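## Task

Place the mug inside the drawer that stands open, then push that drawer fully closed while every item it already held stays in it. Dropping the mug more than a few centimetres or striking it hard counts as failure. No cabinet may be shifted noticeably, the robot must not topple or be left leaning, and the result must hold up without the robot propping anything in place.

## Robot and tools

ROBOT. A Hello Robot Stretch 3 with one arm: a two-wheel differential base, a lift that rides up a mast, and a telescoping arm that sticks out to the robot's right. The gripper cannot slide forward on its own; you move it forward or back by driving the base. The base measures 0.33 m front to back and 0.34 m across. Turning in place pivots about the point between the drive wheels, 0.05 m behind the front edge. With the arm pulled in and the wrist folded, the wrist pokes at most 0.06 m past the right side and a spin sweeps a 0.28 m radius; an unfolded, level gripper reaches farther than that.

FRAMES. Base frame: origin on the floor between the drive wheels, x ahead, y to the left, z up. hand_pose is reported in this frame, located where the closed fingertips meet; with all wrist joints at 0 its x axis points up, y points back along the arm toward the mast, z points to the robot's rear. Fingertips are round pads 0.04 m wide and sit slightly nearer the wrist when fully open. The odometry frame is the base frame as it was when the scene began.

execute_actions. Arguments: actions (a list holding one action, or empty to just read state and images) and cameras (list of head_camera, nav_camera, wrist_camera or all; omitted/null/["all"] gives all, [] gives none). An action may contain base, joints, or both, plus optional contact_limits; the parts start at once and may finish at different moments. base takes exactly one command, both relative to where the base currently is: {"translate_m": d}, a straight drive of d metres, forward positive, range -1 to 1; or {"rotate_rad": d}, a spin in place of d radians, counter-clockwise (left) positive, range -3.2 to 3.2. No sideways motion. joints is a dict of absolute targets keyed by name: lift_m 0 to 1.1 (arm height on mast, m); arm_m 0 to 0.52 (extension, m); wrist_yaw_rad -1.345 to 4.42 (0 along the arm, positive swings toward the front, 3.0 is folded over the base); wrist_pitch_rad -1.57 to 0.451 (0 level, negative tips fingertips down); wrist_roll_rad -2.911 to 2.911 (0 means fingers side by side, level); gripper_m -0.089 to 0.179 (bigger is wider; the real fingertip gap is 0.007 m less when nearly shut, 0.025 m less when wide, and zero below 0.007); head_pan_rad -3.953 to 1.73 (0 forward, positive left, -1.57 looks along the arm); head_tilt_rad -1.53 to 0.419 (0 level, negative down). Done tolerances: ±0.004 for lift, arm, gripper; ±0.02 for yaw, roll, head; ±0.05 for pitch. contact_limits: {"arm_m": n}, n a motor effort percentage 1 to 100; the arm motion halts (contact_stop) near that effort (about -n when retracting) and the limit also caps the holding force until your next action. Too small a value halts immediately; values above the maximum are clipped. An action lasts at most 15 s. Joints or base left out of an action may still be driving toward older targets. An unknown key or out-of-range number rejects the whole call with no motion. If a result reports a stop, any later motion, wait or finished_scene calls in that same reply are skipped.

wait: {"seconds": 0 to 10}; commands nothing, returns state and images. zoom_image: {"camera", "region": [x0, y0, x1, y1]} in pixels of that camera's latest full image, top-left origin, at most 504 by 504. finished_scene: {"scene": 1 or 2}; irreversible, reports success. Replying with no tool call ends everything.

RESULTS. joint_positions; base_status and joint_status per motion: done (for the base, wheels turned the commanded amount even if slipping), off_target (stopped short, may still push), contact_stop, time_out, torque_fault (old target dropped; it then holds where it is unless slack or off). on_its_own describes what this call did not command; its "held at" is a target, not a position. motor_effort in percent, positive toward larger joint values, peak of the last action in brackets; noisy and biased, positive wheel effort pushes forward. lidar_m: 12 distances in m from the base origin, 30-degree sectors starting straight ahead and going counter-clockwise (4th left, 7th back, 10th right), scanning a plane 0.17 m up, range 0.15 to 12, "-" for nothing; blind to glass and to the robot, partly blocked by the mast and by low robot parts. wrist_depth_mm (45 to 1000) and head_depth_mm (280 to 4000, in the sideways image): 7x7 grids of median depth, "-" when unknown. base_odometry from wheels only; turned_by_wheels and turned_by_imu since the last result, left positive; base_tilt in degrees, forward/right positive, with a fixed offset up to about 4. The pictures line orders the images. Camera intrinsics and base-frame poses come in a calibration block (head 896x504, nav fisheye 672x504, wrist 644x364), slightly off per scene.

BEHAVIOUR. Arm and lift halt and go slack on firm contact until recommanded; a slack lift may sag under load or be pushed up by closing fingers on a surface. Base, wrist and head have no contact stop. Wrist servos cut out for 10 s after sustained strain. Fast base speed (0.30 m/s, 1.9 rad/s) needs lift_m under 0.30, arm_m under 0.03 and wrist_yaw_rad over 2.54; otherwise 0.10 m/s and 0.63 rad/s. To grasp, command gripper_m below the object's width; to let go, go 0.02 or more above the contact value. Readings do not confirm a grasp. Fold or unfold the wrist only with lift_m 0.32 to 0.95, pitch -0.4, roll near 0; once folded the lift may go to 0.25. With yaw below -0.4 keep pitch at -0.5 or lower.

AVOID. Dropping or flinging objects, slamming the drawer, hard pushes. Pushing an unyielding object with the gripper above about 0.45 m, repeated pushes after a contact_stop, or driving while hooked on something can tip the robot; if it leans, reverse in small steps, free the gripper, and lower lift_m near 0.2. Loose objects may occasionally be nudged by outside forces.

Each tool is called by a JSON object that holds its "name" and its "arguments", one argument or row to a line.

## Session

{"name": "execute_actions", "arguments": {
  "actions": []
}}

Scene clock: 0.00 s.
base_odometry: x=+0.000 y=+0.000 heading=+0.000 (m, m, rad; odometry frame)
turned_by_wheels: +0.000 (rad since the last result)
turned_by_imu: +0.000 (rad since the last result)
base_tilt: forward=+0.4 right=+1.8 (deg)
lidar_m: 1.75 1.29 1.49 2.04 2.04 2.27 2.01 1.44 2.40 2.30 2.15 1.97
head_depth_mm: 1798 1803 1792 1794 1790 1789 1784 / 1758 1757 1762 1759 1751 1745 1760 / 1748 1745 1725 1733 1721 1721 1722 / 1708 1704 1702 1716 1719 1688 1689 / 1688 1680 1669 1679 1665 1676 1668 / 1655 1646 1645 1647 1637 1638 1645 / 1624 1634 1625 1617 1611 1621 1612
base_status: not commanded
joint_positions: lift_m=+0.354 arm_m=-0.002 wrist_yaw_rad=+2.949 wrist_pitch_rad=-0.437 wrist_roll_rad=+0.009 gripper_m=+0.037 head_pan_rad=-0.014 head_tilt_rad=-0.005
joint_status: not commanded
motor_effort: left_wheel=+0 right_wheel=-1 lift_m=+29 arm_m=+0 wrist_yaw_rad=-1 wrist_pitch_rad=+8 wrist_roll_rad=+0 gripper_m=+0 head_pan_rad=+0 head_tilt_rad=+2 (%)
hand_pose: x=+0.0213 y=+0.0744 z=+0.3627 quat_wxyz=(+0.220, +0.705, +0.085, +0.669) (m; base frame)
wrist_depth_mm: - - - - - - - / - - - - - - - / - - - - - - - / 857 832 832 826 837 844 823 / 705 688 - 696 697 682 679 / 589 587 - 582 571 591 584 / 511 528 - - 510 515 509
pictures: head_camera (sideways: a quarter turn clockwise sets it upright), nav_camera (sideways: a quarter turn counterclockwise sets it upright), wrist_camera
camera_calibration (this result's frames):
head_camera: T_world_to_cam=[[0.0115373, 0.0397632, -0.999143, 1.32324], [-0.0380897, 0.998501, 0.0392978, -0.0440759], [0.999208, 0.0376036, 0.0130346, -0.0649684], [0, 0, 0, 1]] pos_world=[0.0479714, -0.00616321, 1.32468]
nav_camera: T_world_to_cam=[[0.0581008, -0.0430657, 0.997381, -1.25867], [-0.0253027, -0.998812, -0.0416535, 0.109273], [0.99799, -0.0228164, -0.0591215, 0.0271271], [0, 0, 0, 1]] pos_world=[0.0488221, 0.0555568, 1.26153]
wrist_camera: T_world_to_cam=[[0.98992, -0.140937, -0.0139927, -0.000644851], [-0.0977013, -0.608016, -0.78789, 0.358946], [0.102535, 0.781315, -0.615657, 0.33495], [0, 0, 0, 1]] pos_world=[0.00136383, -0.0435473, 0.489015]
Images, in order (width x height): head_camera 896x504, nav_camera 672x504, wrist_camera 644x364.

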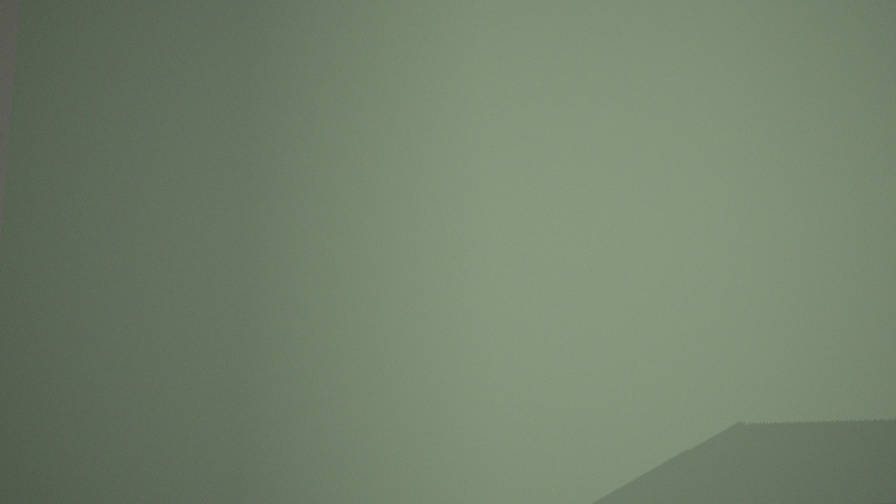

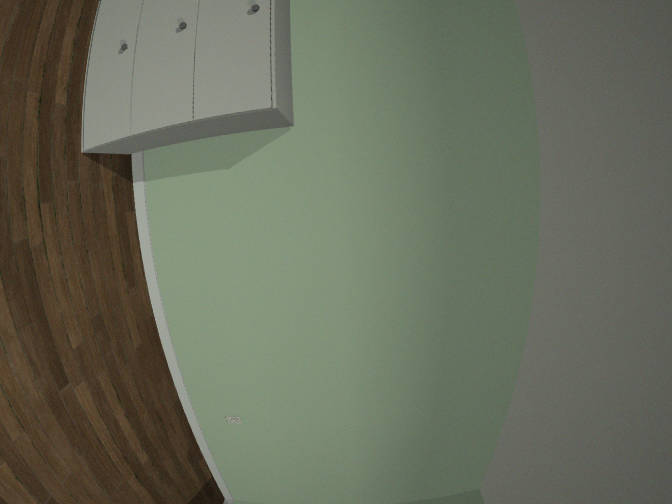

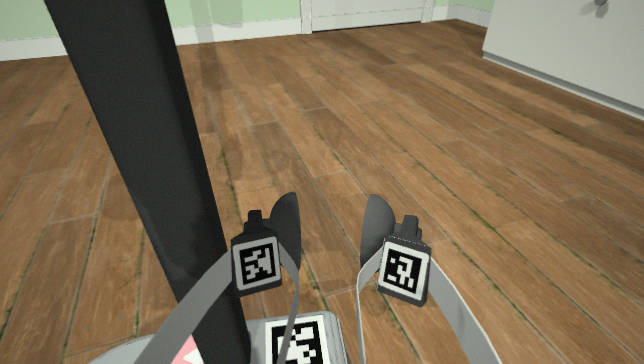

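{"name": "execute_actions", "arguments": {
  "actions": [
    {"joints":{"head_pan_rad":-1.9,"head_tilt_rad":-0.4,"lift_m":0.27}}
  ],
  "cameras": ["nav_camera","head_camera"]
}}

{"name": "execute_actions", "arguments": {
  "actions": [
    {"joints":{"head_pan_rad":-3.4}}
  ],
  "cameras": ["nav_camera","head_camera"]
}}

Scene clock: 5.27 s.
base_odometry: x=+0.000 y=+0.000 heading=+0.000 (m, m, rad; odometry frame)
turned_by_wheels: +0.000 (rad since the last result)
turned_by_imu: +0.001 (rad since the last result)
base_tilt: forward=+0.3 right=+1.8 (deg)
lidar_m: 1.75 1.29 1.50 2.04 2.05 2.26 2.01 1.44 2.40 2.30 2.15 1.97
head_depth_mm: 2432 2555 2659 2775 2302 1756 1434 / 2704 2903 3040 3079 2299 1778 1442 / 2765 2918 2687 2939 2324 1786 1445 / 2623 2785 2974 3083 2312 1798 1450 / 2510 2633 2819 2955 2349 1813 1449 / 2397 2520 2631 2849 2363 1821 1467 / 2298 2392 2462 2714 2346 1829 1477
base_status: not commanded
joint_positions: lift_m=+0.270 arm_m=-0.002 wrist_yaw_rad=+2.949 wrist_pitch_rad=-0.438 wrist_roll_rad=+0.009 gripper_m=+0.037 head_pan_rad=-1.893 head_tilt_rad=-0.395
joint_status: all done
motor_effort: left_wheel=+0(0) right_wheel=-1(0) lift_m=+19(26) arm_m=+0(1) wrist_yaw_rad=+0(1) wrist_pitch_rad=+9(9) wrist_roll_rad=+0(0) gripper_m=-1(1) head_pan_rad=-3(33) head_tilt_rad=-4(36) (%)
hand_pose: x=+0.0213 y=+0.0744 z=+0.2787 quat_wxyz=(+0.220, +0.705, +0.086, +0.669) (m; base frame)
wrist_depth_mm: - - - - - - - / - - - - - - - / 883 - 877 884 865 887 859 / 686 687 701 702 683 674 688 / 578 573 - 574 577 563 565 / 492 506 - - 469 488 481 / - - - - 426 419 420
pictures: head_camera (sideways: a quarter turn clockwise sets it upright), nav_camera (sideways: a quarter turn counterclockwise sets it upright)
camera_calibration (this result's frames):
head_camera: T_world_to_cam=[[0.154682, 0.337539, -0.928515, 1.22992], [0.957172, -0.28401, 0.0562107, -0.0721413], [-0.244734, -0.897444, -0.367014, 0.437311], [0, 0, 0, 1]] pos_world=[-0.0141699, -0.0431741, 1.30656]
nav_camera: T_world_to_cam=[[-0.17706, -0.397324, 0.900435, -1.13054], [-0.939485, 0.340866, -0.0343295, 0.105295], [-0.293288, -0.852024, -0.433634, 0.522451], [0, 0, 0, 1]] pos_world=[0.0519786, -0.0399396, 1.24814]
Images, in order (width x height): head_camera 896x504, nav_camera 672x504.

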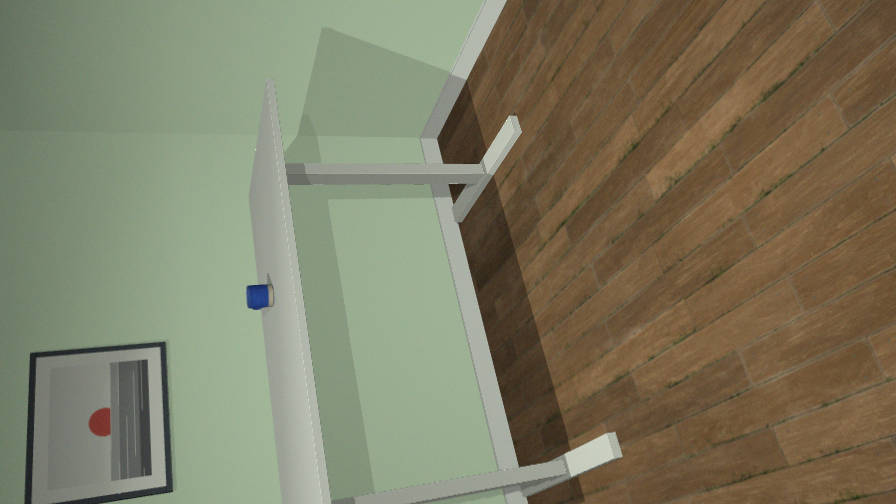

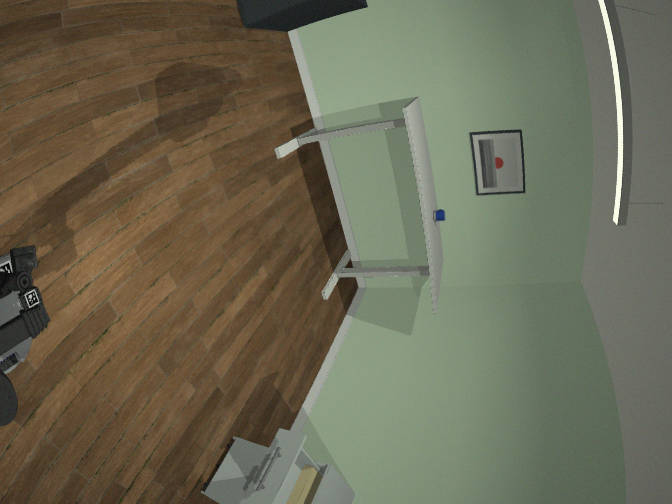

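Scene clock: 6.57 s.
base_odometry: x=+0.000 y=+0.000 heading=+0.000 (m, m, rad; odometry frame)
turned_by_wheels: +0.000 (rad since the last result)
turned_by_imu: +0.000 (rad since the last result)
base_tilt: forward=+0.3 right=+1.7 (deg)
lidar_m: 1.75 1.29 1.50 2.03 2.04 2.26 2.01 1.44 2.40 2.30 2.16 1.97
head_depth_mm: 2143 2271 2456 2687 2279 1754 1430 / 2043 2177 2348 2492 2300 1766 1436 / 1948 2090 2218 2377 2334 1778 1444 / 1880 2005 2118 2271 2338 1803 1450 / 1814 1925 2036 2154 2234 1811 1458 / 1742 1843 1969 2078 2190 1815 1465 / 1679 1769 1892 1977 2113 1831 1477
base_status: not commanded
joint_positions: lift_m=+0.270 arm_m=-0.002 wrist_yaw_rad=+2.949 wrist_pitch_rad=-0.438 wrist_roll_rad=+0.009 gripper_m=+0.037 head_pan_rad=-3.393 head_tilt_rad=-0.395
joint_status: all done
motor_effort: left_wheel=+0(0) right_wheel=-1(1) lift_m=+19(19) arm_m=+0(1) wrist_yaw_rad=-1(1) wrist_pitch_rad=+9(9) wrist_roll_rad=+0(0) gripper_m=-1(0) head_pan_rad=-2(33) head_tilt_rad=-3(4) (%)
hand_pose: x=+0.0213 y=+0.0744 z=+0.2787 quat_wxyz=(+0.220, +0.705, +0.086, +0.669) (m; base frame)
wrist_depth_mm: - - - - - - - / - - - - - - - / 880 - 875 871 884 879 867 / 699 689 683 688 698 684 682 / 569 577 - 570 579 568 565 / 489 500 - - 474 487 479 / - - - - 422 419 421
pictures: head_camera (sideways: a quarter turn clockwise sets it upright), nav_camera (sideways: a quarter turn counterclockwise sets it upright)
camera_calibration (this result's frames):
head_camera: T_world_to_cam=[[0.347778, -0.130453, -0.928457, 1.22867], [-0.215597, -0.974863, 0.056216, -0.0649943], [-0.912452, 0.180622, -0.367161, 0.441574], [0, 0, 0, 1]] pos_world=[-0.0384005, 0.0171652, 1.30655]
nav_camera: T_world_to_cam=[[-0.408991, 0.148546, 0.900367, -1.12903], [0.273558, 0.961243, -0.0343254, 0.0978903], [-0.87057, 0.232264, -0.433776, 0.526157], [0, 0, 0, 1]] pos_world=[-0.0304859, -0.0485911, 1.24814]
Images, in order (width x height): head_camera 896x504, nav_camera 672x504.

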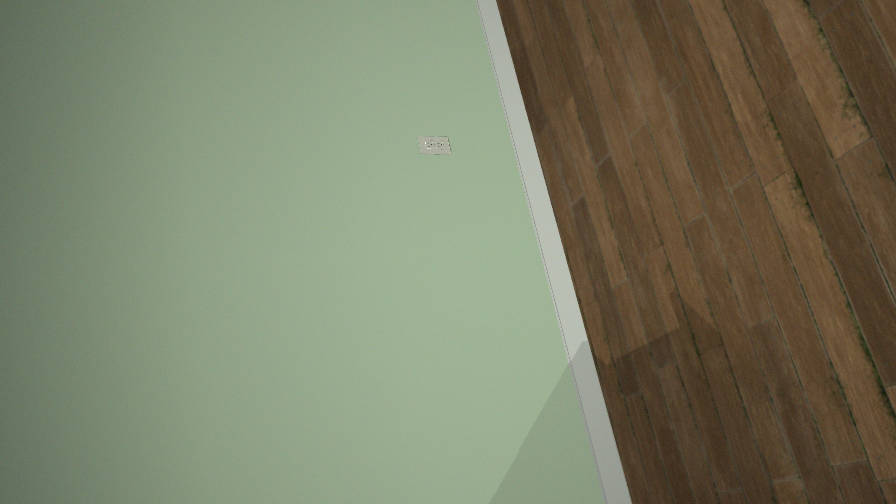

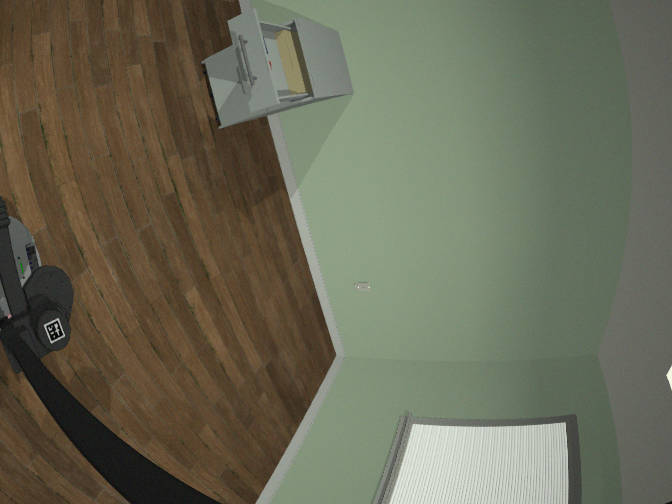

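{"name": "execute_actions", "arguments": {
  "actions": [
    {"base":{"rotate_rad":-1.91},"joints":{"head_pan_rad":0,"head_tilt_rad":-0.4}}
  ],
  "cameras": []
}}

{"name": "execute_actions", "arguments": {
  "actions": [
    {"base":{"translate_m":1}}
  ],
  "cameras": []
}}

{"name": "execute_actions", "arguments": {
  "actions": [
    {"base":{"translate_m":0.85}}
  ],
  "cameras": ["nav_camera","head_camera"]
}}

Scene clock: 21.07 s.
base_odometry: x=+0.000 y=+0.000 heading=-1.910 (m, m, rad; odometry frame)
turned_by_wheels: -1.910 (rad since the last result)
turned_by_imu: -1.913 (rad since the last result)
base_tilt: forward=+0.3 right=+1.7 (deg)
lidar_m: 2.73 2.30 2.15 1.82 1.34 1.30 1.76 2.03 2.10 2.10 1.44 1.48
head_depth_mm: 2389 2516 2636 2721 2273 1757 1429 / 2667 2838 2956 3092 2313 1776 1441 / 2777 2940 3090 3061 2324 1780 1447 / 2616 2827 2962 3118 2338 1797 1451 / 2530 2649 2809 2974 2351 1816 1459 / 2403 2535 2645 2866 2373 1809 1467 / 2287 2407 2521 2696 2330 1815 1470
base_status: done
joint_positions: lift_m=+0.270 arm_m=-0.002 wrist_yaw_rad=+2.949 wrist_pitch_rad=-0.438 wrist_roll_rad=+0.009 gripper_m=+0.037 head_pan_rad=-0.007 head_tilt_rad=-0.396
joint_status: all done
motor_effort: left_wheel=+2(9) right_wheel=-4(13) lift_m=+20(20) arm_m=+1(0) wrist_yaw_rad=+0(1) wrist_pitch_rad=+9(9) wrist_roll_rad=+0(0) gripper_m=-1(0) head_pan_rad=+4(34) head_tilt_rad=-3(2) (%)
hand_pose: x=+0.0213 y=+0.0744 z=+0.2787 quat_wxyz=(+0.220, +0.705, +0.086, +0.669) (m; base frame)
wrist_depth_mm: - - - - - - - / - - - - - - - / 888 - 891 872 862 848 871 / 701 682 681 696 679 680 678 / 572 571 - 568 576 569 570 / 492 499 - - 473 488 479 / - - - - 420 421 426
pictures: none
No camera images: the call's "cameras" was empty. Leave "cameras" out to get every camera's image.

Scene clock: 26.10 s.
base_odometry: x=-0.333 y=-0.943 heading=-1.910 (m, m, rad; odometry frame)
turned_by_wheels: +0.000 (rad since the last result)
turned_by_imu: +0.005 (rad since the last result)
base_tilt: forward=+0.3 right=+1.7 (deg)
lidar_m: 1.74 1.44 1.72 1.68 2.27 2.13 2.48 2.89 2.16 0.97 1.18 1.55
head_depth_mm: 1792 1880 1953 2108 2140 1754 1426 / 1954 2071 2102 2352 2285 1763 1431 / 1875 2013 1631 2226 2063 1775 1445 / 1810 1903 1654 2183 2259 1773 1448 / 1723 1817 1528 2065 2158 1802 1455 / 1648 1744 1722 1947 2079 1813 1465 / 1572 1642 1703 1830 1962 1825 1468
base_status: done
joint_positions: lift_m=+0.270 arm_m=-0.002 wrist_yaw_rad=+2.949 wrist_pitch_rad=-0.438 wrist_roll_rad=+0.009 gripper_m=+0.037 head_pan_rad=-0.007 head_tilt_rad=-0.396
joint_status: not commanded
motor_effort: left_wheel=+2(7) right_wheel=-4(8) lift_m=+19(19) arm_m=+0(0) wrist_yaw_rad=-1(0) wrist_pitch_rad=+9(9) wrist_roll_rad=+0(0) gripper_m=+0(0) head_pan_rad=+3(3) head_tilt_rad=-3(3) (%)
hand_pose: x=+0.0213 y=+0.0743 z=+0.2787 quat_wxyz=(+0.220, +0.705, +0.086, +0.669) (m; base frame)
wrist_depth_mm: - - - - - - - / - - - - - - - / 888 - 861 865 877 873 875 / 683 670 685 694 689 687 674 / 580 571 - 564 585 575 564 / 490 502 - - 469 488 483 / - - - - 422 425 425
pictures: none
No camera images: the call's "cameras" was empty. Leave "cameras" out to get every camera's image.

Scene clock: 30.70 s.
base_odometry: x=-0.615 y=-1.745 heading=-1.910 (m, m, rad; odometry frame)
turned_by_wheels: +0.000 (rad since the last result)
turned_by_imu: +0.004 (rad since the last result)
base_tilt: forward=+0.3 right=+1.7 (deg)
lidar_m: 0.90 1.14 0.94 1.60 1.69 2.78 3.10 3.62 1.16 1.11 1.07 1.11
head_depth_mm: 1242 1320 1403 892 625 1595 1432 / 1201 1280 1375 902 631 537 1199 / 1139 1217 1279 911 636 504 1407 / 1086 1153 1229 920 641 489 1417 / 1038 1100 1165 936 646 493 1345 / 991 1046 1110 946 652 496 436 / 951 1002 1061 894 657 499 413
base_status: done
joint_positions: lift_m=+0.270 arm_m=-0.002 wrist_yaw_rad=+2.949 wrist_pitch_rad=-0.438 wrist_roll_rad=+0.009 gripper_m=+0.037 head_pan_rad=-0.007 head_tilt_rad=-0.396
joint_status: not commanded
motor_effort: left_wheel=+2(8) right_wheel=-3(9) lift_m=+19(19) arm_m=+0(0) wrist_yaw_rad=-1(0) wrist_pitch_rad=+9(9) wrist_roll_rad=+0(0) gripper_m=+0(1) head_pan_rad=+3(3) head_tilt_rad=-2(3) (%)
hand_pose: x=+0.0213 y=+0.0743 z=+0.2786 quat_wxyz=(+0.220, +0.705, +0.086, +0.669) (m; base frame)
wrist_depth_mm: - - - - - - 901 / - - - - - - 959 / 869 - 859 872 849 868 853 / 699 682 695 682 698 672 679 / 571 570 - 573 582 571 569 / 489 502 - - 474 484 477 / - - - - 423 420 422
pictures: head_camera (sideways: a quarter turn clockwise sets it upright), nav_camera (sideways: a quarter turn counterclockwise sets it upright)
camera_calibration (this result's frames):
head_camera: T_world_to_cam=[[-0.370117, 0.0424993, -0.928013, 1.23247], [-0.0264492, 0.998066, 0.0562562, -0.0662003], [0.928609, 0.0453666, -0.368277, 0.431796], [0, 0, 0, 1]] pos_world=[0.0534361, -0.00589591, 1.30649]
nav_camera: T_world_to_cam=[[0.433855, -0.0452536, 0.899846, -1.13349], [-0.0330593, -0.998865, -0.034294, 0.0997198], [0.900376, -0.0148696, -0.434858, 0.516763], [0, 0, 0, 1]] pos_world=[0.0297867, 0.055996, 1.24811]
Images, in order (width x height): head_camera 896x504, nav_camera 672x504.

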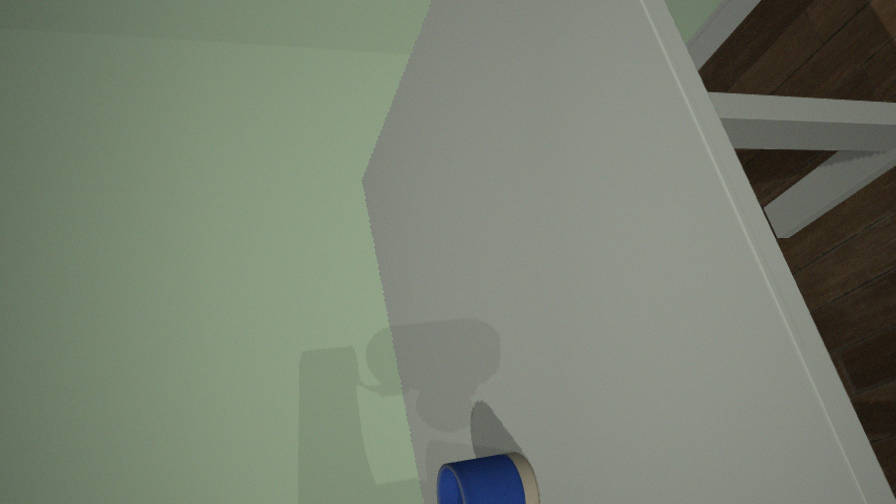

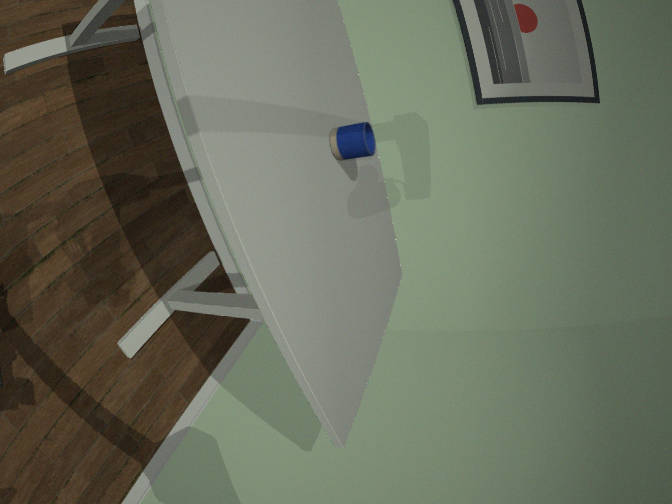

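{"name": "execute_actions", "arguments": {
  "actions": [
    {"joints":{"lift_m":0.9,"wrist_pitch_rad":-0.4}}
  ],
  "cameras": []
}}

{"name": "execute_actions", "arguments": {
  "actions": [
    {"joints":{"wrist_yaw_rad":0,"gripper_m":0.175,"head_pan_rad":-1.45,"head_tilt_rad":-0.6}}
  ],
  "cameras": []
}}

{"name": "execute_actions", "arguments": {
  "actions": [
    {"joints":{"lift_m":1.04,"wrist_pitch_rad":-0.2}}
  ],
  "cameras": []
}}

{"name": "execute_actions", "arguments": {
  "actions": [
    {"base":{"rotate_rad":1.98}}
  ]
}}

Scene clock: 47.40 s.
base_odometry: x=-0.615 y=-1.745 heading=-1.910 (m, m, rad; odometry frame)
turned_by_wheels: +0.000 (rad since the last result)
turned_by_imu: +0.003 (rad since the last result)
base_tilt: forward=+0.3 right=+1.9 (deg)
lidar_m: 0.90 1.14 0.94 1.61 1.69 2.79 3.08 3.61 1.16 1.12 1.07 1.11
head_depth_mm: 1240 1326 1412 891 626 1604 1434 / 1202 1289 1375 900 631 536 1200 / 1133 1216 1285 914 634 504 1410 / 1084 1153 1226 927 640 490 1423 / 1036 1099 1167 935 646 494 1356 / 993 1045 1114 943 651 495 436 / 950 1002 1056 895 657 500 413
base_status: not commanded
joint_positions: lift_m=+0.900 arm_m=-0.002 wrist_yaw_rad=+2.949 wrist_pitch_rad=-0.418 wrist_roll_rad=+0.009 gripper_m=+0.037 head_pan_rad=-0.007 head_tilt_rad=-0.396
joint_status: all done
motor_effort: left_wheel=+1(1) right_wheel=-3(3) lift_m=+38(39) arm_m=+0(0) wrist_yaw_rad=-1(1) wrist_pitch_rad=+11(13) wrist_roll_rad=+0(1) gripper_m=+0(0) head_pan_rad=+3(3) head_tilt_rad=-3(3) (%)
hand_pose: x=+0.0218 y=+0.0768 z=+0.9122 quat_wxyz=(+0.213, +0.705, +0.079, +0.671) (m; base frame)
wrist_depth_mm: - - - - 478 414 407 / - - - - - - 307 / - - - - - - 979 / - - - - - - - / - - - - - - - / - - - - - - - / - - - - - - -
pictures: none
No camera images: the call's "cameras" was empty. Leave "cameras" out to get every camera's image.

Scene clock: 49.87 s.
base_odometry: x=-0.615 y=-1.745 heading=-1.910 (m, m, rad; odometry frame)
turned_by_wheels: +0.000 (rad since the last result)
turned_by_imu: +0.001 (rad since the last result)
base_tilt: forward=+0.3 right=+1.9 (deg)
lidar_m: 0.89 1.14 0.94 1.60 1.69 2.78 3.08 3.62 1.16 1.12 1.07 1.11
head_depth_mm: 1066 1182 1317 1490 1660 - - / 1027 1130 1258 1416 1623 - - / 991 1085 1204 1352 1532 1488 1267 / 960 1049 1158 1280 1450 1465 1266 / 930 1010 1110 1234 1384 1482 1278 / 899 977 1072 1182 1322 1442 1277 / 869 944 1032 1130 1257 1418 1285
base_status: not commanded
joint_positions: lift_m=+0.900 arm_m=-0.002 wrist_yaw_rad=+0.003 wrist_pitch_rad=-0.418 wrist_roll_rad=+0.009 gripper_m=+0.175 head_pan_rad=-1.443 head_tilt_rad=-0.592
joint_status: all done
motor_effort: left_wheel=+2(2) right_wheel=-4(3) lift_m=+38(38) arm_m=+1(0) wrist_yaw_rad=-3(3) wrist_pitch_rad=+11(11) wrist_roll_rad=+0(0) gripper_m=+0(93) head_pan_rad=-3(32) head_tilt_rad=-5(28) (%)
hand_pose: x=-0.0209 y=-0.3678 z=+0.9122 quat_wxyz=(+0.689, +0.147, -0.694, -0.147) (m; base frame)
wrist_depth_mm: 665 730 820 924 - - - / 707 772 874 - - - - / 749 845 950 - - - 894 / 811 926 - - - - 887 / 864 - - - - - - / 920 - - - - - - / - - - - - - -
pictures: none
No camera images: the call's "cameras" was empty. Leave "cameras" out to get every camera's image.

Scene clock: 51.97 s.
base_odometry: x=-0.615 y=-1.745 heading=-1.910 (m, m, rad; odometry frame)
turned_by_wheels: +0.000 (rad since the last result)
turned_by_imu: +0.001 (rad since the last result)
base_tilt: forward=+0.2 right=+1.7 (deg)
lidar_m: 0.90 1.14 0.94 1.61 1.70 2.78 3.08 3.61 1.16 1.11 1.07 1.11
head_depth_mm: 1068 1178 - - - - - / 1028 1128 1228 1385 - 1468 1237 / 995 1091 1207 1332 1533 1486 1264 / 958 1049 1150 1309 1459 1492 1269 / 927 1014 1111 1227 1385 1478 1273 / 899 978 1068 1182 1325 1440 1274 / 870 946 1029 1136 1264 1404 1289
base_status: not commanded
joint_positions: lift_m=+1.040 arm_m=-0.002 wrist_yaw_rad=+0.003 wrist_pitch_rad=-0.220 wrist_roll_rad=+0.009 gripper_m=+0.175 head_pan_rad=-1.443 head_tilt_rad=-0.592
joint_status: all done
motor_effort: left_wheel=+1(1) right_wheel=-4(4) lift_m=+37(39) arm_m=+1(0) wrist_yaw_rad=-4(4) wrist_pitch_rad=+11(12) wrist_roll_rad=+0(0) gripper_m=+0(0) head_pan_rad=-2(2) head_tilt_rad=-5(5) (%)
hand_pose: x=-0.0209 y=-0.3883 z=+1.0990 quat_wxyz=(+0.700, +0.078, -0.706, -0.077) (m; base frame)
wrist_depth_mm: 651 727 819 899 - - - / 688 750 853 991 - - - / 713 792 876 - - - - / 745 825 948 - - - - / 786 923 997 - - - - / 808 948 - - - - 989 / 909 975 - - - - -
pictures: none
No camera images: the call's "cameras" was empty. Leave "cameras" out to get every camera's image.

Scene clock: 56.03 s.
base_odometry: x=-0.615 y=-1.745 heading=+0.070 (m, m, rad; odometry frame)
turned_by_wheels: +1.980 (rad since the last result)
turned_by_imu: +1.991 (rad since the last result)
base_tilt: forward=+0.2 right=+1.8 (deg)
lidar_m: 1.69 2.72 2.91 3.61 1.20 1.16 1.07 1.08 0.90 1.14 1.15 0.94
head_depth_mm: 948 1034 - - - - - / 951 1041 735 621 - 1441 1229 / 951 1044 841 637 482 1451 1257 / 954 1050 876 595 485 1453 1269 / 957 1051 865 625 489 1458 1269 / 963 1056 874 631 494 1466 1280 / 966 1061 886 636 497 1483 1280
base_status: done
joint_positions: lift_m=+1.040 arm_m=-0.002 wrist_yaw_rad=+0.002 wrist_pitch_rad=-0.220 wrist_roll_rad=+0.009 gripper_m=+0.175 head_pan_rad=-1.443 head_tilt_rad=-0.593
joint_status: not commanded
motor_effort: left_wheel=-3(6) right_wheel=+4(9) lift_m=+38(37) arm_m=+0(0) wrist_yaw_rad=-2(3) wrist_pitch_rad=+12(12) wrist_roll_rad=+0(0) gripper_m=+0(0) head_pan_rad=-3(3) head_tilt_rad=-5(5) (%)
hand_pose: x=-0.0210 y=-0.3883 z=+1.0990 quat_wxyz=(+0.700, +0.078, -0.706, -0.078) (m; base frame)
wrist_depth_mm: 792 800 829 833 842 882 878 / 823 849 872 884 898 919 960 / 854 889 893 933 940 956 997 / 601 598 601 544 625 618 628 / 449 475 454 451 453 459 470 / 373 351 357 358 364 360 373 / 302 296 298 298 301 300 294
pictures: head_camera (sideways: a quarter turn clockwise sets it upright), nav_camera (sideways: a quarter turn counterclockwise sets it upright), wrist_camera
camera_calibration (this result's frames):
head_camera: T_world_to_cam=[[-0.0297549, 0.544946, -0.837943, 1.1129], [0.986949, 0.148746, 0.0616888, -0.0794396], [0.158257, -0.825172, -0.54226, 0.662885], [0, 0, 0, 1]] pos_world=[0.0066107, -0.0476619, 1.29691]
nav_camera: T_world_to_cam=[[0.0347305, -0.601812, 0.797882, -0.998095], [-0.995043, -0.0952657, -0.0285428, 0.0980924], [0.0931882, -0.792935, -0.602138, 0.739333], [0, 0, 0, 1]] pos_world=[0.0633733, -0.00507786, 1.24434]
wrist_camera: T_world_to_cam=[[-0.998466, -0.0553129, -0.00255323, -0.0347817], [-0.021567, 0.430952, -0.902117, 1.1841], [0.0509991, -0.900678, -0.431484, 0.297546], [0, 0, 0, 1]] pos_world=[-0.0243654, -0.244222, 1.1965]
Images, in order (width x height): head_camera 896x504, nav_camera 672x504, wrist_camera 644x364.

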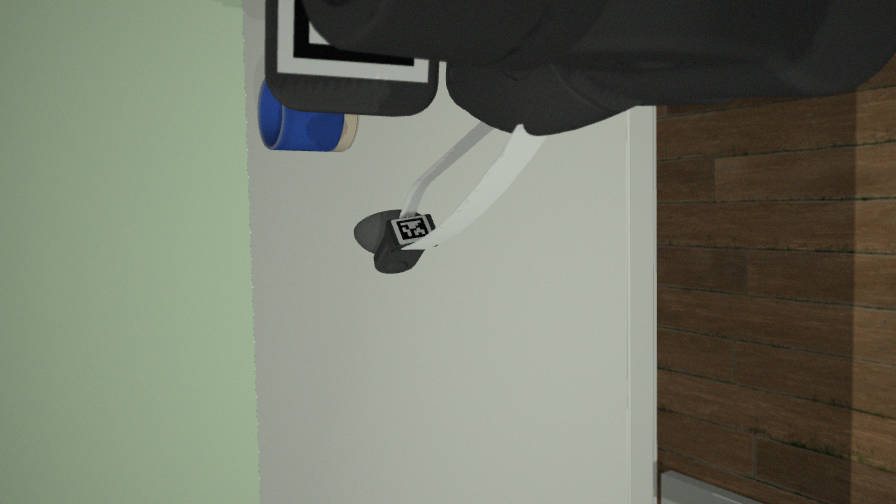

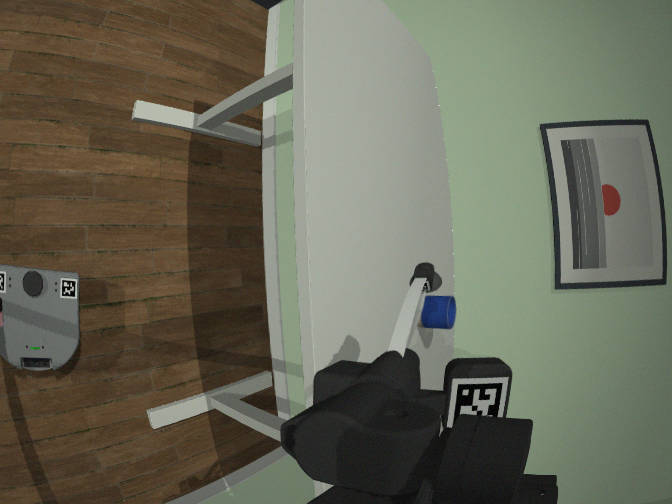

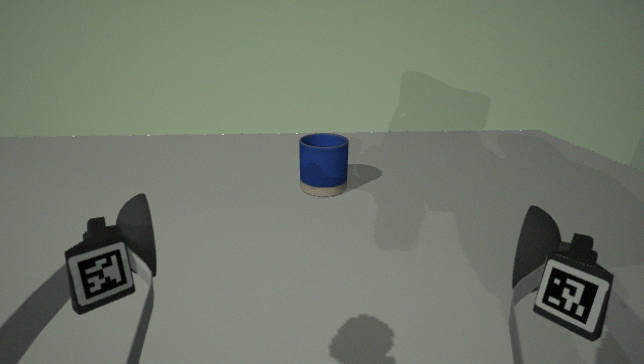

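{"name": "execute_actions", "arguments": {
  "actions": [
    {"base":{"translate_m":0.02},"joints":{"lift_m":1.1,"wrist_pitch_rad":-0.9,"arm_m":0.33}}
  ],
  "cameras": ["wrist_camera"]
}}

{"name": "execute_actions", "arguments": {
  "actions": [
    {"joints":{"lift_m":1.08,"arm_m":0.47}}
  ],
  "cameras": ["wrist_camera","head_camera"]
}}

Scene clock: 69.97 s.
base_odometry: x=-0.595 y=-1.743 heading=+0.070 (m, m, rad; odometry frame)
turned_by_wheels: +0.000 (rad since the last result)
turned_by_imu: +0.002 (rad since the last result)
base_tilt: forward=+0.1 right=+1.8 (deg)
lidar_m: 1.68 2.70 2.90 3.61 1.20 1.18 1.09 1.10 0.91 1.14 1.15 0.93
head_depth_mm: - - 778 602 476 1429 1246 / 947 1037 730 606 478 1433 1254 / 948 1045 887 613 482 1450 1258 / 953 1045 853 617 486 1449 1264 / 957 1047 863 625 488 1467 1272 / 964 1052 874 630 492 1477 1276 / 965 1059 887 635 496 1479 1284
base_status: done
joint_positions: lift_m=+1.098 arm_m=+0.330 wrist_yaw_rad=+0.001 wrist_pitch_rad=-0.907 wrist_roll_rad=+0.009 gripper_m=+0.175 head_pan_rad=-1.443 head_tilt_rad=-0.593
joint_status: all done
joint sent to its limit — the command would take lift_m past its upper limit, so that joint was sent only as far as its limit.
motor_effort: left_wheel=-2(3) right_wheel=+4(9) lift_m=+38(38) arm_m=+4(4) wrist_yaw_rad=-2(2) wrist_pitch_rad=+4(11) wrist_roll_rad=+0(0) gripper_m=+0(0) head_pan_rad=-2(3) head_tilt_rad=-5(5) (%)
hand_pose: x=-0.0214 y=-0.6135 z=+1.0199 quat_wxyz=(+0.633, +0.309, -0.638, -0.311) (m; base frame)
wrist_depth_mm: 354 353 348 263 331 337 331 / 322 318 313 246 309 305 304 / 294 295 290 280 286 279 277 / 271 268 266 264 261 260 258 / 253 252 248 244 243 241 241 / - 232 231 228 227 225 224 / 219 218 216 213 213 211 207
pictures: wrist_camera
camera_calibration (this result's frames):
wrist_camera: T_world_to_cam=[[-0.998551, -0.040291, -0.0356732, -0.00486974], [-0.0214013, 0.905546, -0.423708, 1.01305], [0.0493754, -0.42233, -0.905096, 0.837026], [0, 0, 0, 1]] pos_world=[-0.0245105, -0.564061, 1.18665]
Images, in order (width x height): wrist_camera 644x364.

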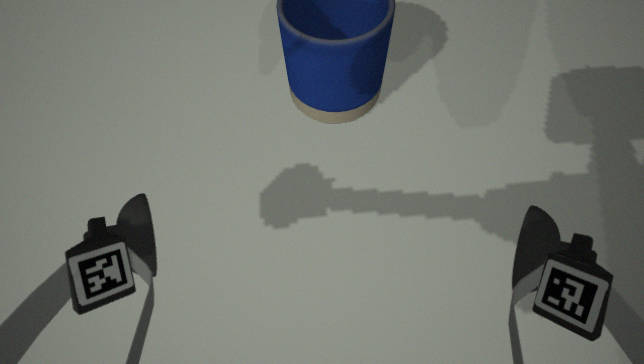

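Scene clock: 72.27 s.
base_odometry: x=-0.595 y=-1.743 heading=+0.070 (m, m, rad; odometry frame)
turned_by_wheels: +0.000 (rad since the last result)
turned_by_imu: +0.001 (rad since the last result)
base_tilt: forward=+0.3 right=+1.8 (deg)
lidar_m: 1.68 2.70 2.90 3.62 1.21 1.19 1.09 1.11 0.91 1.14 1.15 0.93
head_depth_mm: - 1031 780 601 475 1429 1251 / 947 1037 728 608 479 1443 1255 / 947 1042 819 613 482 1445 1262 / 954 1044 853 620 485 1455 1268 / 955 1048 862 624 489 1466 1276 / 960 1053 875 630 492 1470 1278 / 960 1054 885 637 497 1469 1286
base_status: not commanded
joint_positions: lift_m=+1.080 arm_m=+0.470 wrist_yaw_rad=+0.001 wrist_pitch_rad=-0.908 wrist_roll_rad=+0.009 gripper_m=+0.175 head_pan_rad=-1.443 head_tilt_rad=-0.593
joint_status: all done
motor_effort: left_wheel=-3(2) right_wheel=+4(3) lift_m=+19(34) arm_m=+4(2) wrist_yaw_rad=-2(3) wrist_pitch_rad=+5(5) wrist_roll_rad=+0(1) gripper_m=+0(0) head_pan_rad=-3(2) head_tilt_rad=-5(5) (%)
hand_pose: x=-0.0214 y=-0.7534 z=+1.0023 quat_wxyz=(+0.633, +0.309, -0.638, -0.311) (m; base frame)
wrist_depth_mm: 328 321 318 318 315 307 307 / 297 296 290 288 286 281 279 / 273 269 265 179 260 259 256 / 251 248 239 224 208 239 238 / 232 233 225 218 219 222 222 / - 212 213 205 210 208 207 / 202 201 200 198 197 195 192
pictures: head_camera (sideways: a quarter turn clockwise sets it upright), wrist_camera
camera_calibration (this result's frames):
head_camera: T_world_to_cam=[[-0.0296812, 0.545167, -0.837802, 1.11272], [0.986979, 0.148546, 0.0616944, -0.0794471], [0.158086, -0.825062, -0.542477, 0.663169], [0, 0, 0, 1]] pos_world=[0.00660168, -0.0476607, 1.29689]
wrist_camera: T_world_to_cam=[[-0.998552, -0.0402501, -0.0356925, -0.0110845], [-0.0213804, 0.905755, -0.423262, 1.13203], [0.049365, -0.421886, -0.905304, 0.762632], [0, 0, 0, 1]] pos_world=[-0.0245126, -0.704042, 1.16916]
Images, in order (width x height): head_camera 896x504, wrist_camera 644x364.

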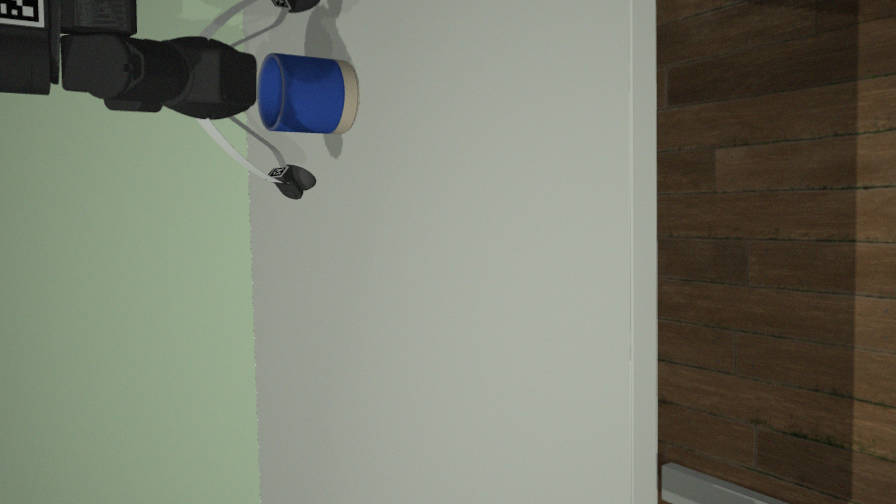

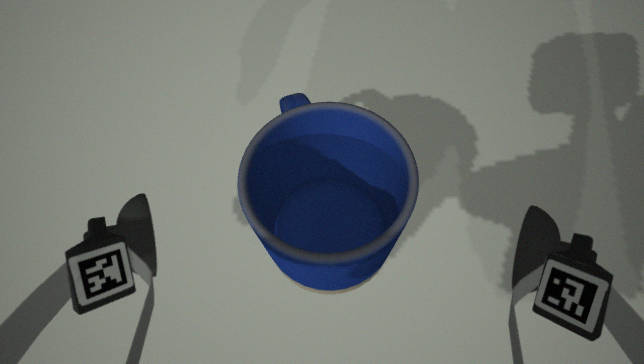

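{"name": "execute_actions", "arguments": {
  "actions": [
    {"base":{"translate_m":0.004},"joints":{"lift_m":1.075,"arm_m":0.487,"gripper_m":0.11}}
  ],
  "cameras": ["wrist_camera"]
}}

{"name": "execute_actions", "arguments": {
  "actions": [
    {"joints":{"gripper_m":0.0}}
  ],
  "cameras": ["wrist_camera"]
}}

{"name": "execute_actions", "arguments": {
  "actions": [
    {"joints":{"lift_m":1.095}}
  ],
  "cameras": ["wrist_camera","head_camera"]
}}

Scene clock: 80.77 s.
base_odometry: x=-0.591 y=-1.743 heading=+0.070 (m, m, rad; odometry frame)
turned_by_wheels: +0.000 (rad since the last result)
turned_by_imu: +0.001 (rad since the last result)
base_tilt: forward=+0.2 right=+1.8 (deg)
lidar_m: 1.67 2.69 2.90 3.62 1.21 1.19 1.10 1.11 0.91 1.14 1.14 0.92
head_depth_mm: - 1033 747 602 476 1433 1251 / 943 1032 729 608 479 1441 1254 / 947 1041 839 614 482 1443 1260 / 953 1045 855 620 485 1458 1267 / 955 1045 861 624 489 1457 1270 / 959 1052 874 629 493 1468 1282 / 958 1059 889 635 497 1481 1280
base_status: done
joint_positions: lift_m=+1.075 arm_m=+0.487 wrist_yaw_rad=+0.001 wrist_pitch_rad=-0.908 wrist_roll_rad=+0.009 gripper_m=+0.110 head_pan_rad=-1.443 head_tilt_rad=-0.593
joint_status: all done
motor_effort: left_wheel=-2(5) right_wheel=+3(11) lift_m=+19(20) arm_m=+4(2) wrist_yaw_rad=-2(1) wrist_pitch_rad=+4(5) wrist_roll_rad=+0(0) gripper_m=-1(92) head_pan_rad=-2(2) head_tilt_rad=-5(5) (%)
hand_pose: x=-0.0214 y=-0.7704 z=+0.9973 quat_wxyz=(+0.633, +0.309, -0.638, -0.311) (m; base frame)
wrist_depth_mm: 323 315 315 309 303 302 300 / 291 289 284 280 279 275 274 / 264 263 261 167 255 254 251 / 243 243 239 190 172 235 231 / 227 224 180 212 182 219 217 / 210 210 206 198 199 - 201 / 200 196 195 192 192 190 189
pictures: wrist_camera
camera_calibration (this result's frames):
wrist_camera: T_world_to_cam=[[-0.998552, -0.0402478, -0.0356951, -0.0119428], [-0.0213805, 0.905783, -0.423202, 1.14525], [0.0493649, -0.421826, -0.905332, 0.751002], [0, 0, 0, 1]] pos_world=[-0.0245126, -0.721038, 1.16415]
Images, in order (width x height): wrist_camera 644x364.

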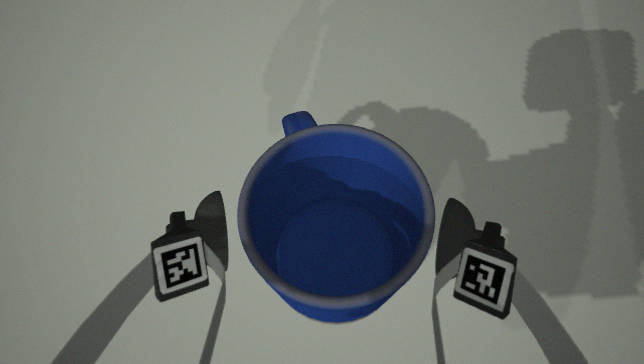

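Scene clock: 82.37 s.
base_odometry: x=-0.591 y=-1.743 heading=+0.070 (m, m, rad; odometry frame)
turned_by_wheels: +0.000 (rad since the last result)
turned_by_imu: +0.000 (rad since the last result)
base_tilt: forward=+0.2 right=+1.7 (deg)
lidar_m: 1.67 2.69 2.90 3.61 1.20 1.19 1.09 1.11 0.91 1.13 1.15 0.92
head_depth_mm: - 1029 779 603 475 1430 1251 / 946 1038 723 608 478 1442 1254 / 949 1040 842 612 482 1445 1263 / 952 1045 851 619 485 1456 1267 / 955 1048 865 624 489 1460 1278 / 958 1056 874 631 493 1476 1279 / 964 1058 886 637 496 1474 1285
base_status: not commanded
joint_positions: lift_m=+1.075 arm_m=+0.487 wrist_yaw_rad=+0.000 wrist_pitch_rad=-0.917 wrist_roll_rad=+0.009 gripper_m=+0.002 head_pan_rad=-1.443 head_tilt_rad=-0.593
joint_status: all done
motor_effort: left_wheel=-2(3) right_wheel=+5(6) lift_m=+20(21) arm_m=+4(4) wrist_yaw_rad=-1(2) wrist_pitch_rad=+10(11) wrist_roll_rad=+0(0) gripper_m=-28(99) head_pan_rad=-3(2) head_tilt_rad=-5(4) (%)
hand_pose: x=-0.0216 y=-0.7684 z=+0.9960 quat_wxyz=(+0.631, +0.312, -0.637, -0.315) (m; base frame)
wrist_depth_mm: 312 310 310 304 301 298 293 / 285 283 280 276 275 271 268 / 262 260 256 165 251 250 247 / 241 241 232 186 169 232 230 / 225 223 160 209 174 215 213 / 210 208 201 193 196 204 200 / 197 195 194 189 191 190 187
pictures: wrist_camera
camera_calibration (this result's frames):
wrist_camera: T_world_to_cam=[[-0.998583, -0.0391341, -0.0360533, -0.0108071], [-0.0206721, 0.909664, -0.414831, 1.13754], [0.0490304, -0.413498, -0.909184, 0.760882], [0, 0, 0, 1]] pos_world=[-0.0245829, -0.720575, 1.16328]
Images, in order (width x height): wrist_camera 644x364.

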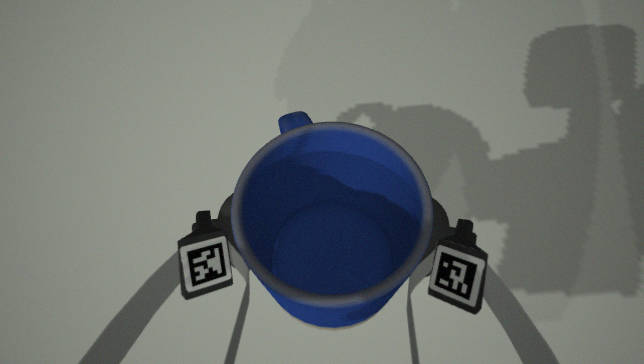

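Scene clock: 83.30 s.
base_odometry: x=-0.591 y=-1.743 heading=+0.070 (m, m, rad; odometry frame)
turned_by_wheels: +0.000 (rad since the last result)
turned_by_imu: +0.000 (rad since the last result)
base_tilt: forward=+0.2 right=+1.7 (deg)
lidar_m: 1.67 2.69 2.90 3.62 1.20 1.19 1.10 1.11 0.91 1.13 1.15 0.92
head_depth_mm: - 1034 746 603 476 1418 1248 / 934 1026 718 608 479 1443 1251 / 949 1037 840 614 481 1448 1261 / 953 1046 853 619 485 1461 1268 / 955 1050 864 624 490 1465 1275 / 958 1054 874 630 492 1469 1285 / 964 1055 884 634 497 1479 1285
base_status: not commanded
joint_positions: lift_m=+1.095 arm_m=+0.487 wrist_yaw_rad=+0.000 wrist_pitch_rad=-0.923 wrist_roll_rad=+0.009 gripper_m=+0.005 head_pan_rad=-1.443 head_tilt_rad=-0.593
joint_status: all done
motor_effort: left_wheel=-3(3) right_wheel=+4(4) lift_m=+39(43) arm_m=+4(3) wrist_yaw_rad=-1(1) wrist_pitch_rad=+13(15) wrist_roll_rad=+0(0) gripper_m=-29(29) head_pan_rad=-2(2) head_tilt_rad=-5(5) (%)
hand_pose: x=-0.0216 y=-0.7670 z=+1.0144 quat_wxyz=(+0.630, +0.314, -0.636, -0.317) (m; base frame)
wrist_depth_mm: 340 334 331 330 326 319 317 / 308 307 305 300 298 294 290 / 280 283 279 165 273 270 267 / 262 260 252 184 169 252 248 / 244 242 160 209 173 234 232 / 227 226 219 193 195 220 217 / 213 211 209 204 208 206 205
pictures: head_camera (sideways: a quarter turn clockwise sets it upright), wrist_camera
camera_calibration (this result's frames):
head_camera: T_world_to_cam=[[-0.0296813, 0.545167, -0.837802, 1.11272], [0.986979, 0.148546, 0.0616944, -0.0794471], [0.158086, -0.825062, -0.542477, 0.663169], [0, 0, 0, 1]] pos_world=[0.00660168, -0.0476607, 1.29689]
wrist_camera: T_world_to_cam=[[-0.998583, -0.0389153, -0.0362872, -0.00968929], [-0.0206728, 0.912154, -0.409326, 1.14027], [0.0490286, -0.407996, -0.911666, 0.784849], [0, 0, 0, 1]] pos_world=[-0.024583, -0.720267, 1.18191]
Images, in order (width x height): head_camera 896x504, wrist_camera 644x364.

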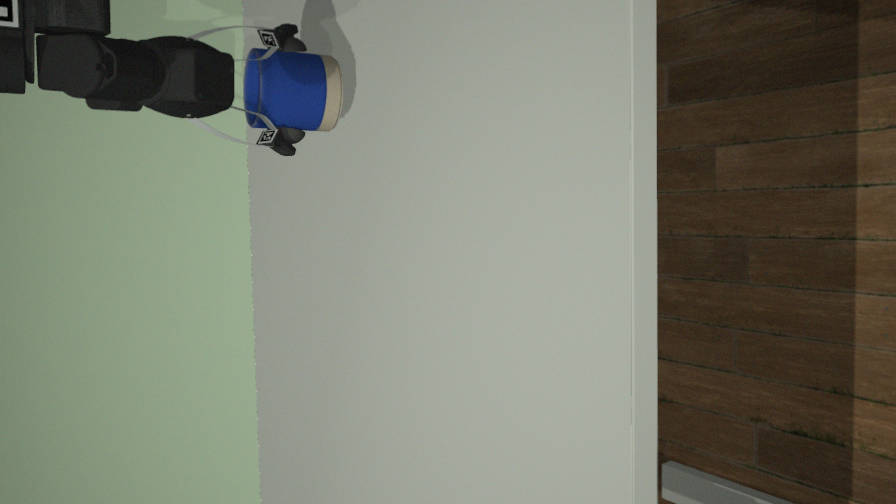

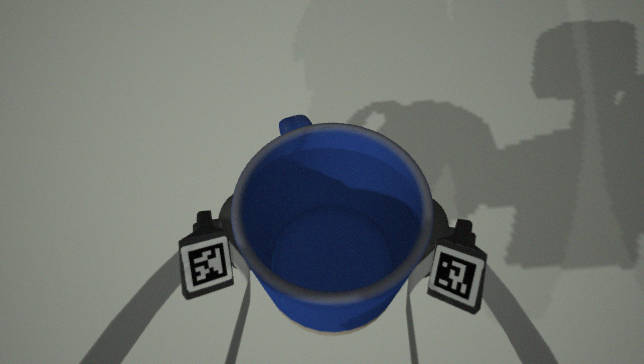

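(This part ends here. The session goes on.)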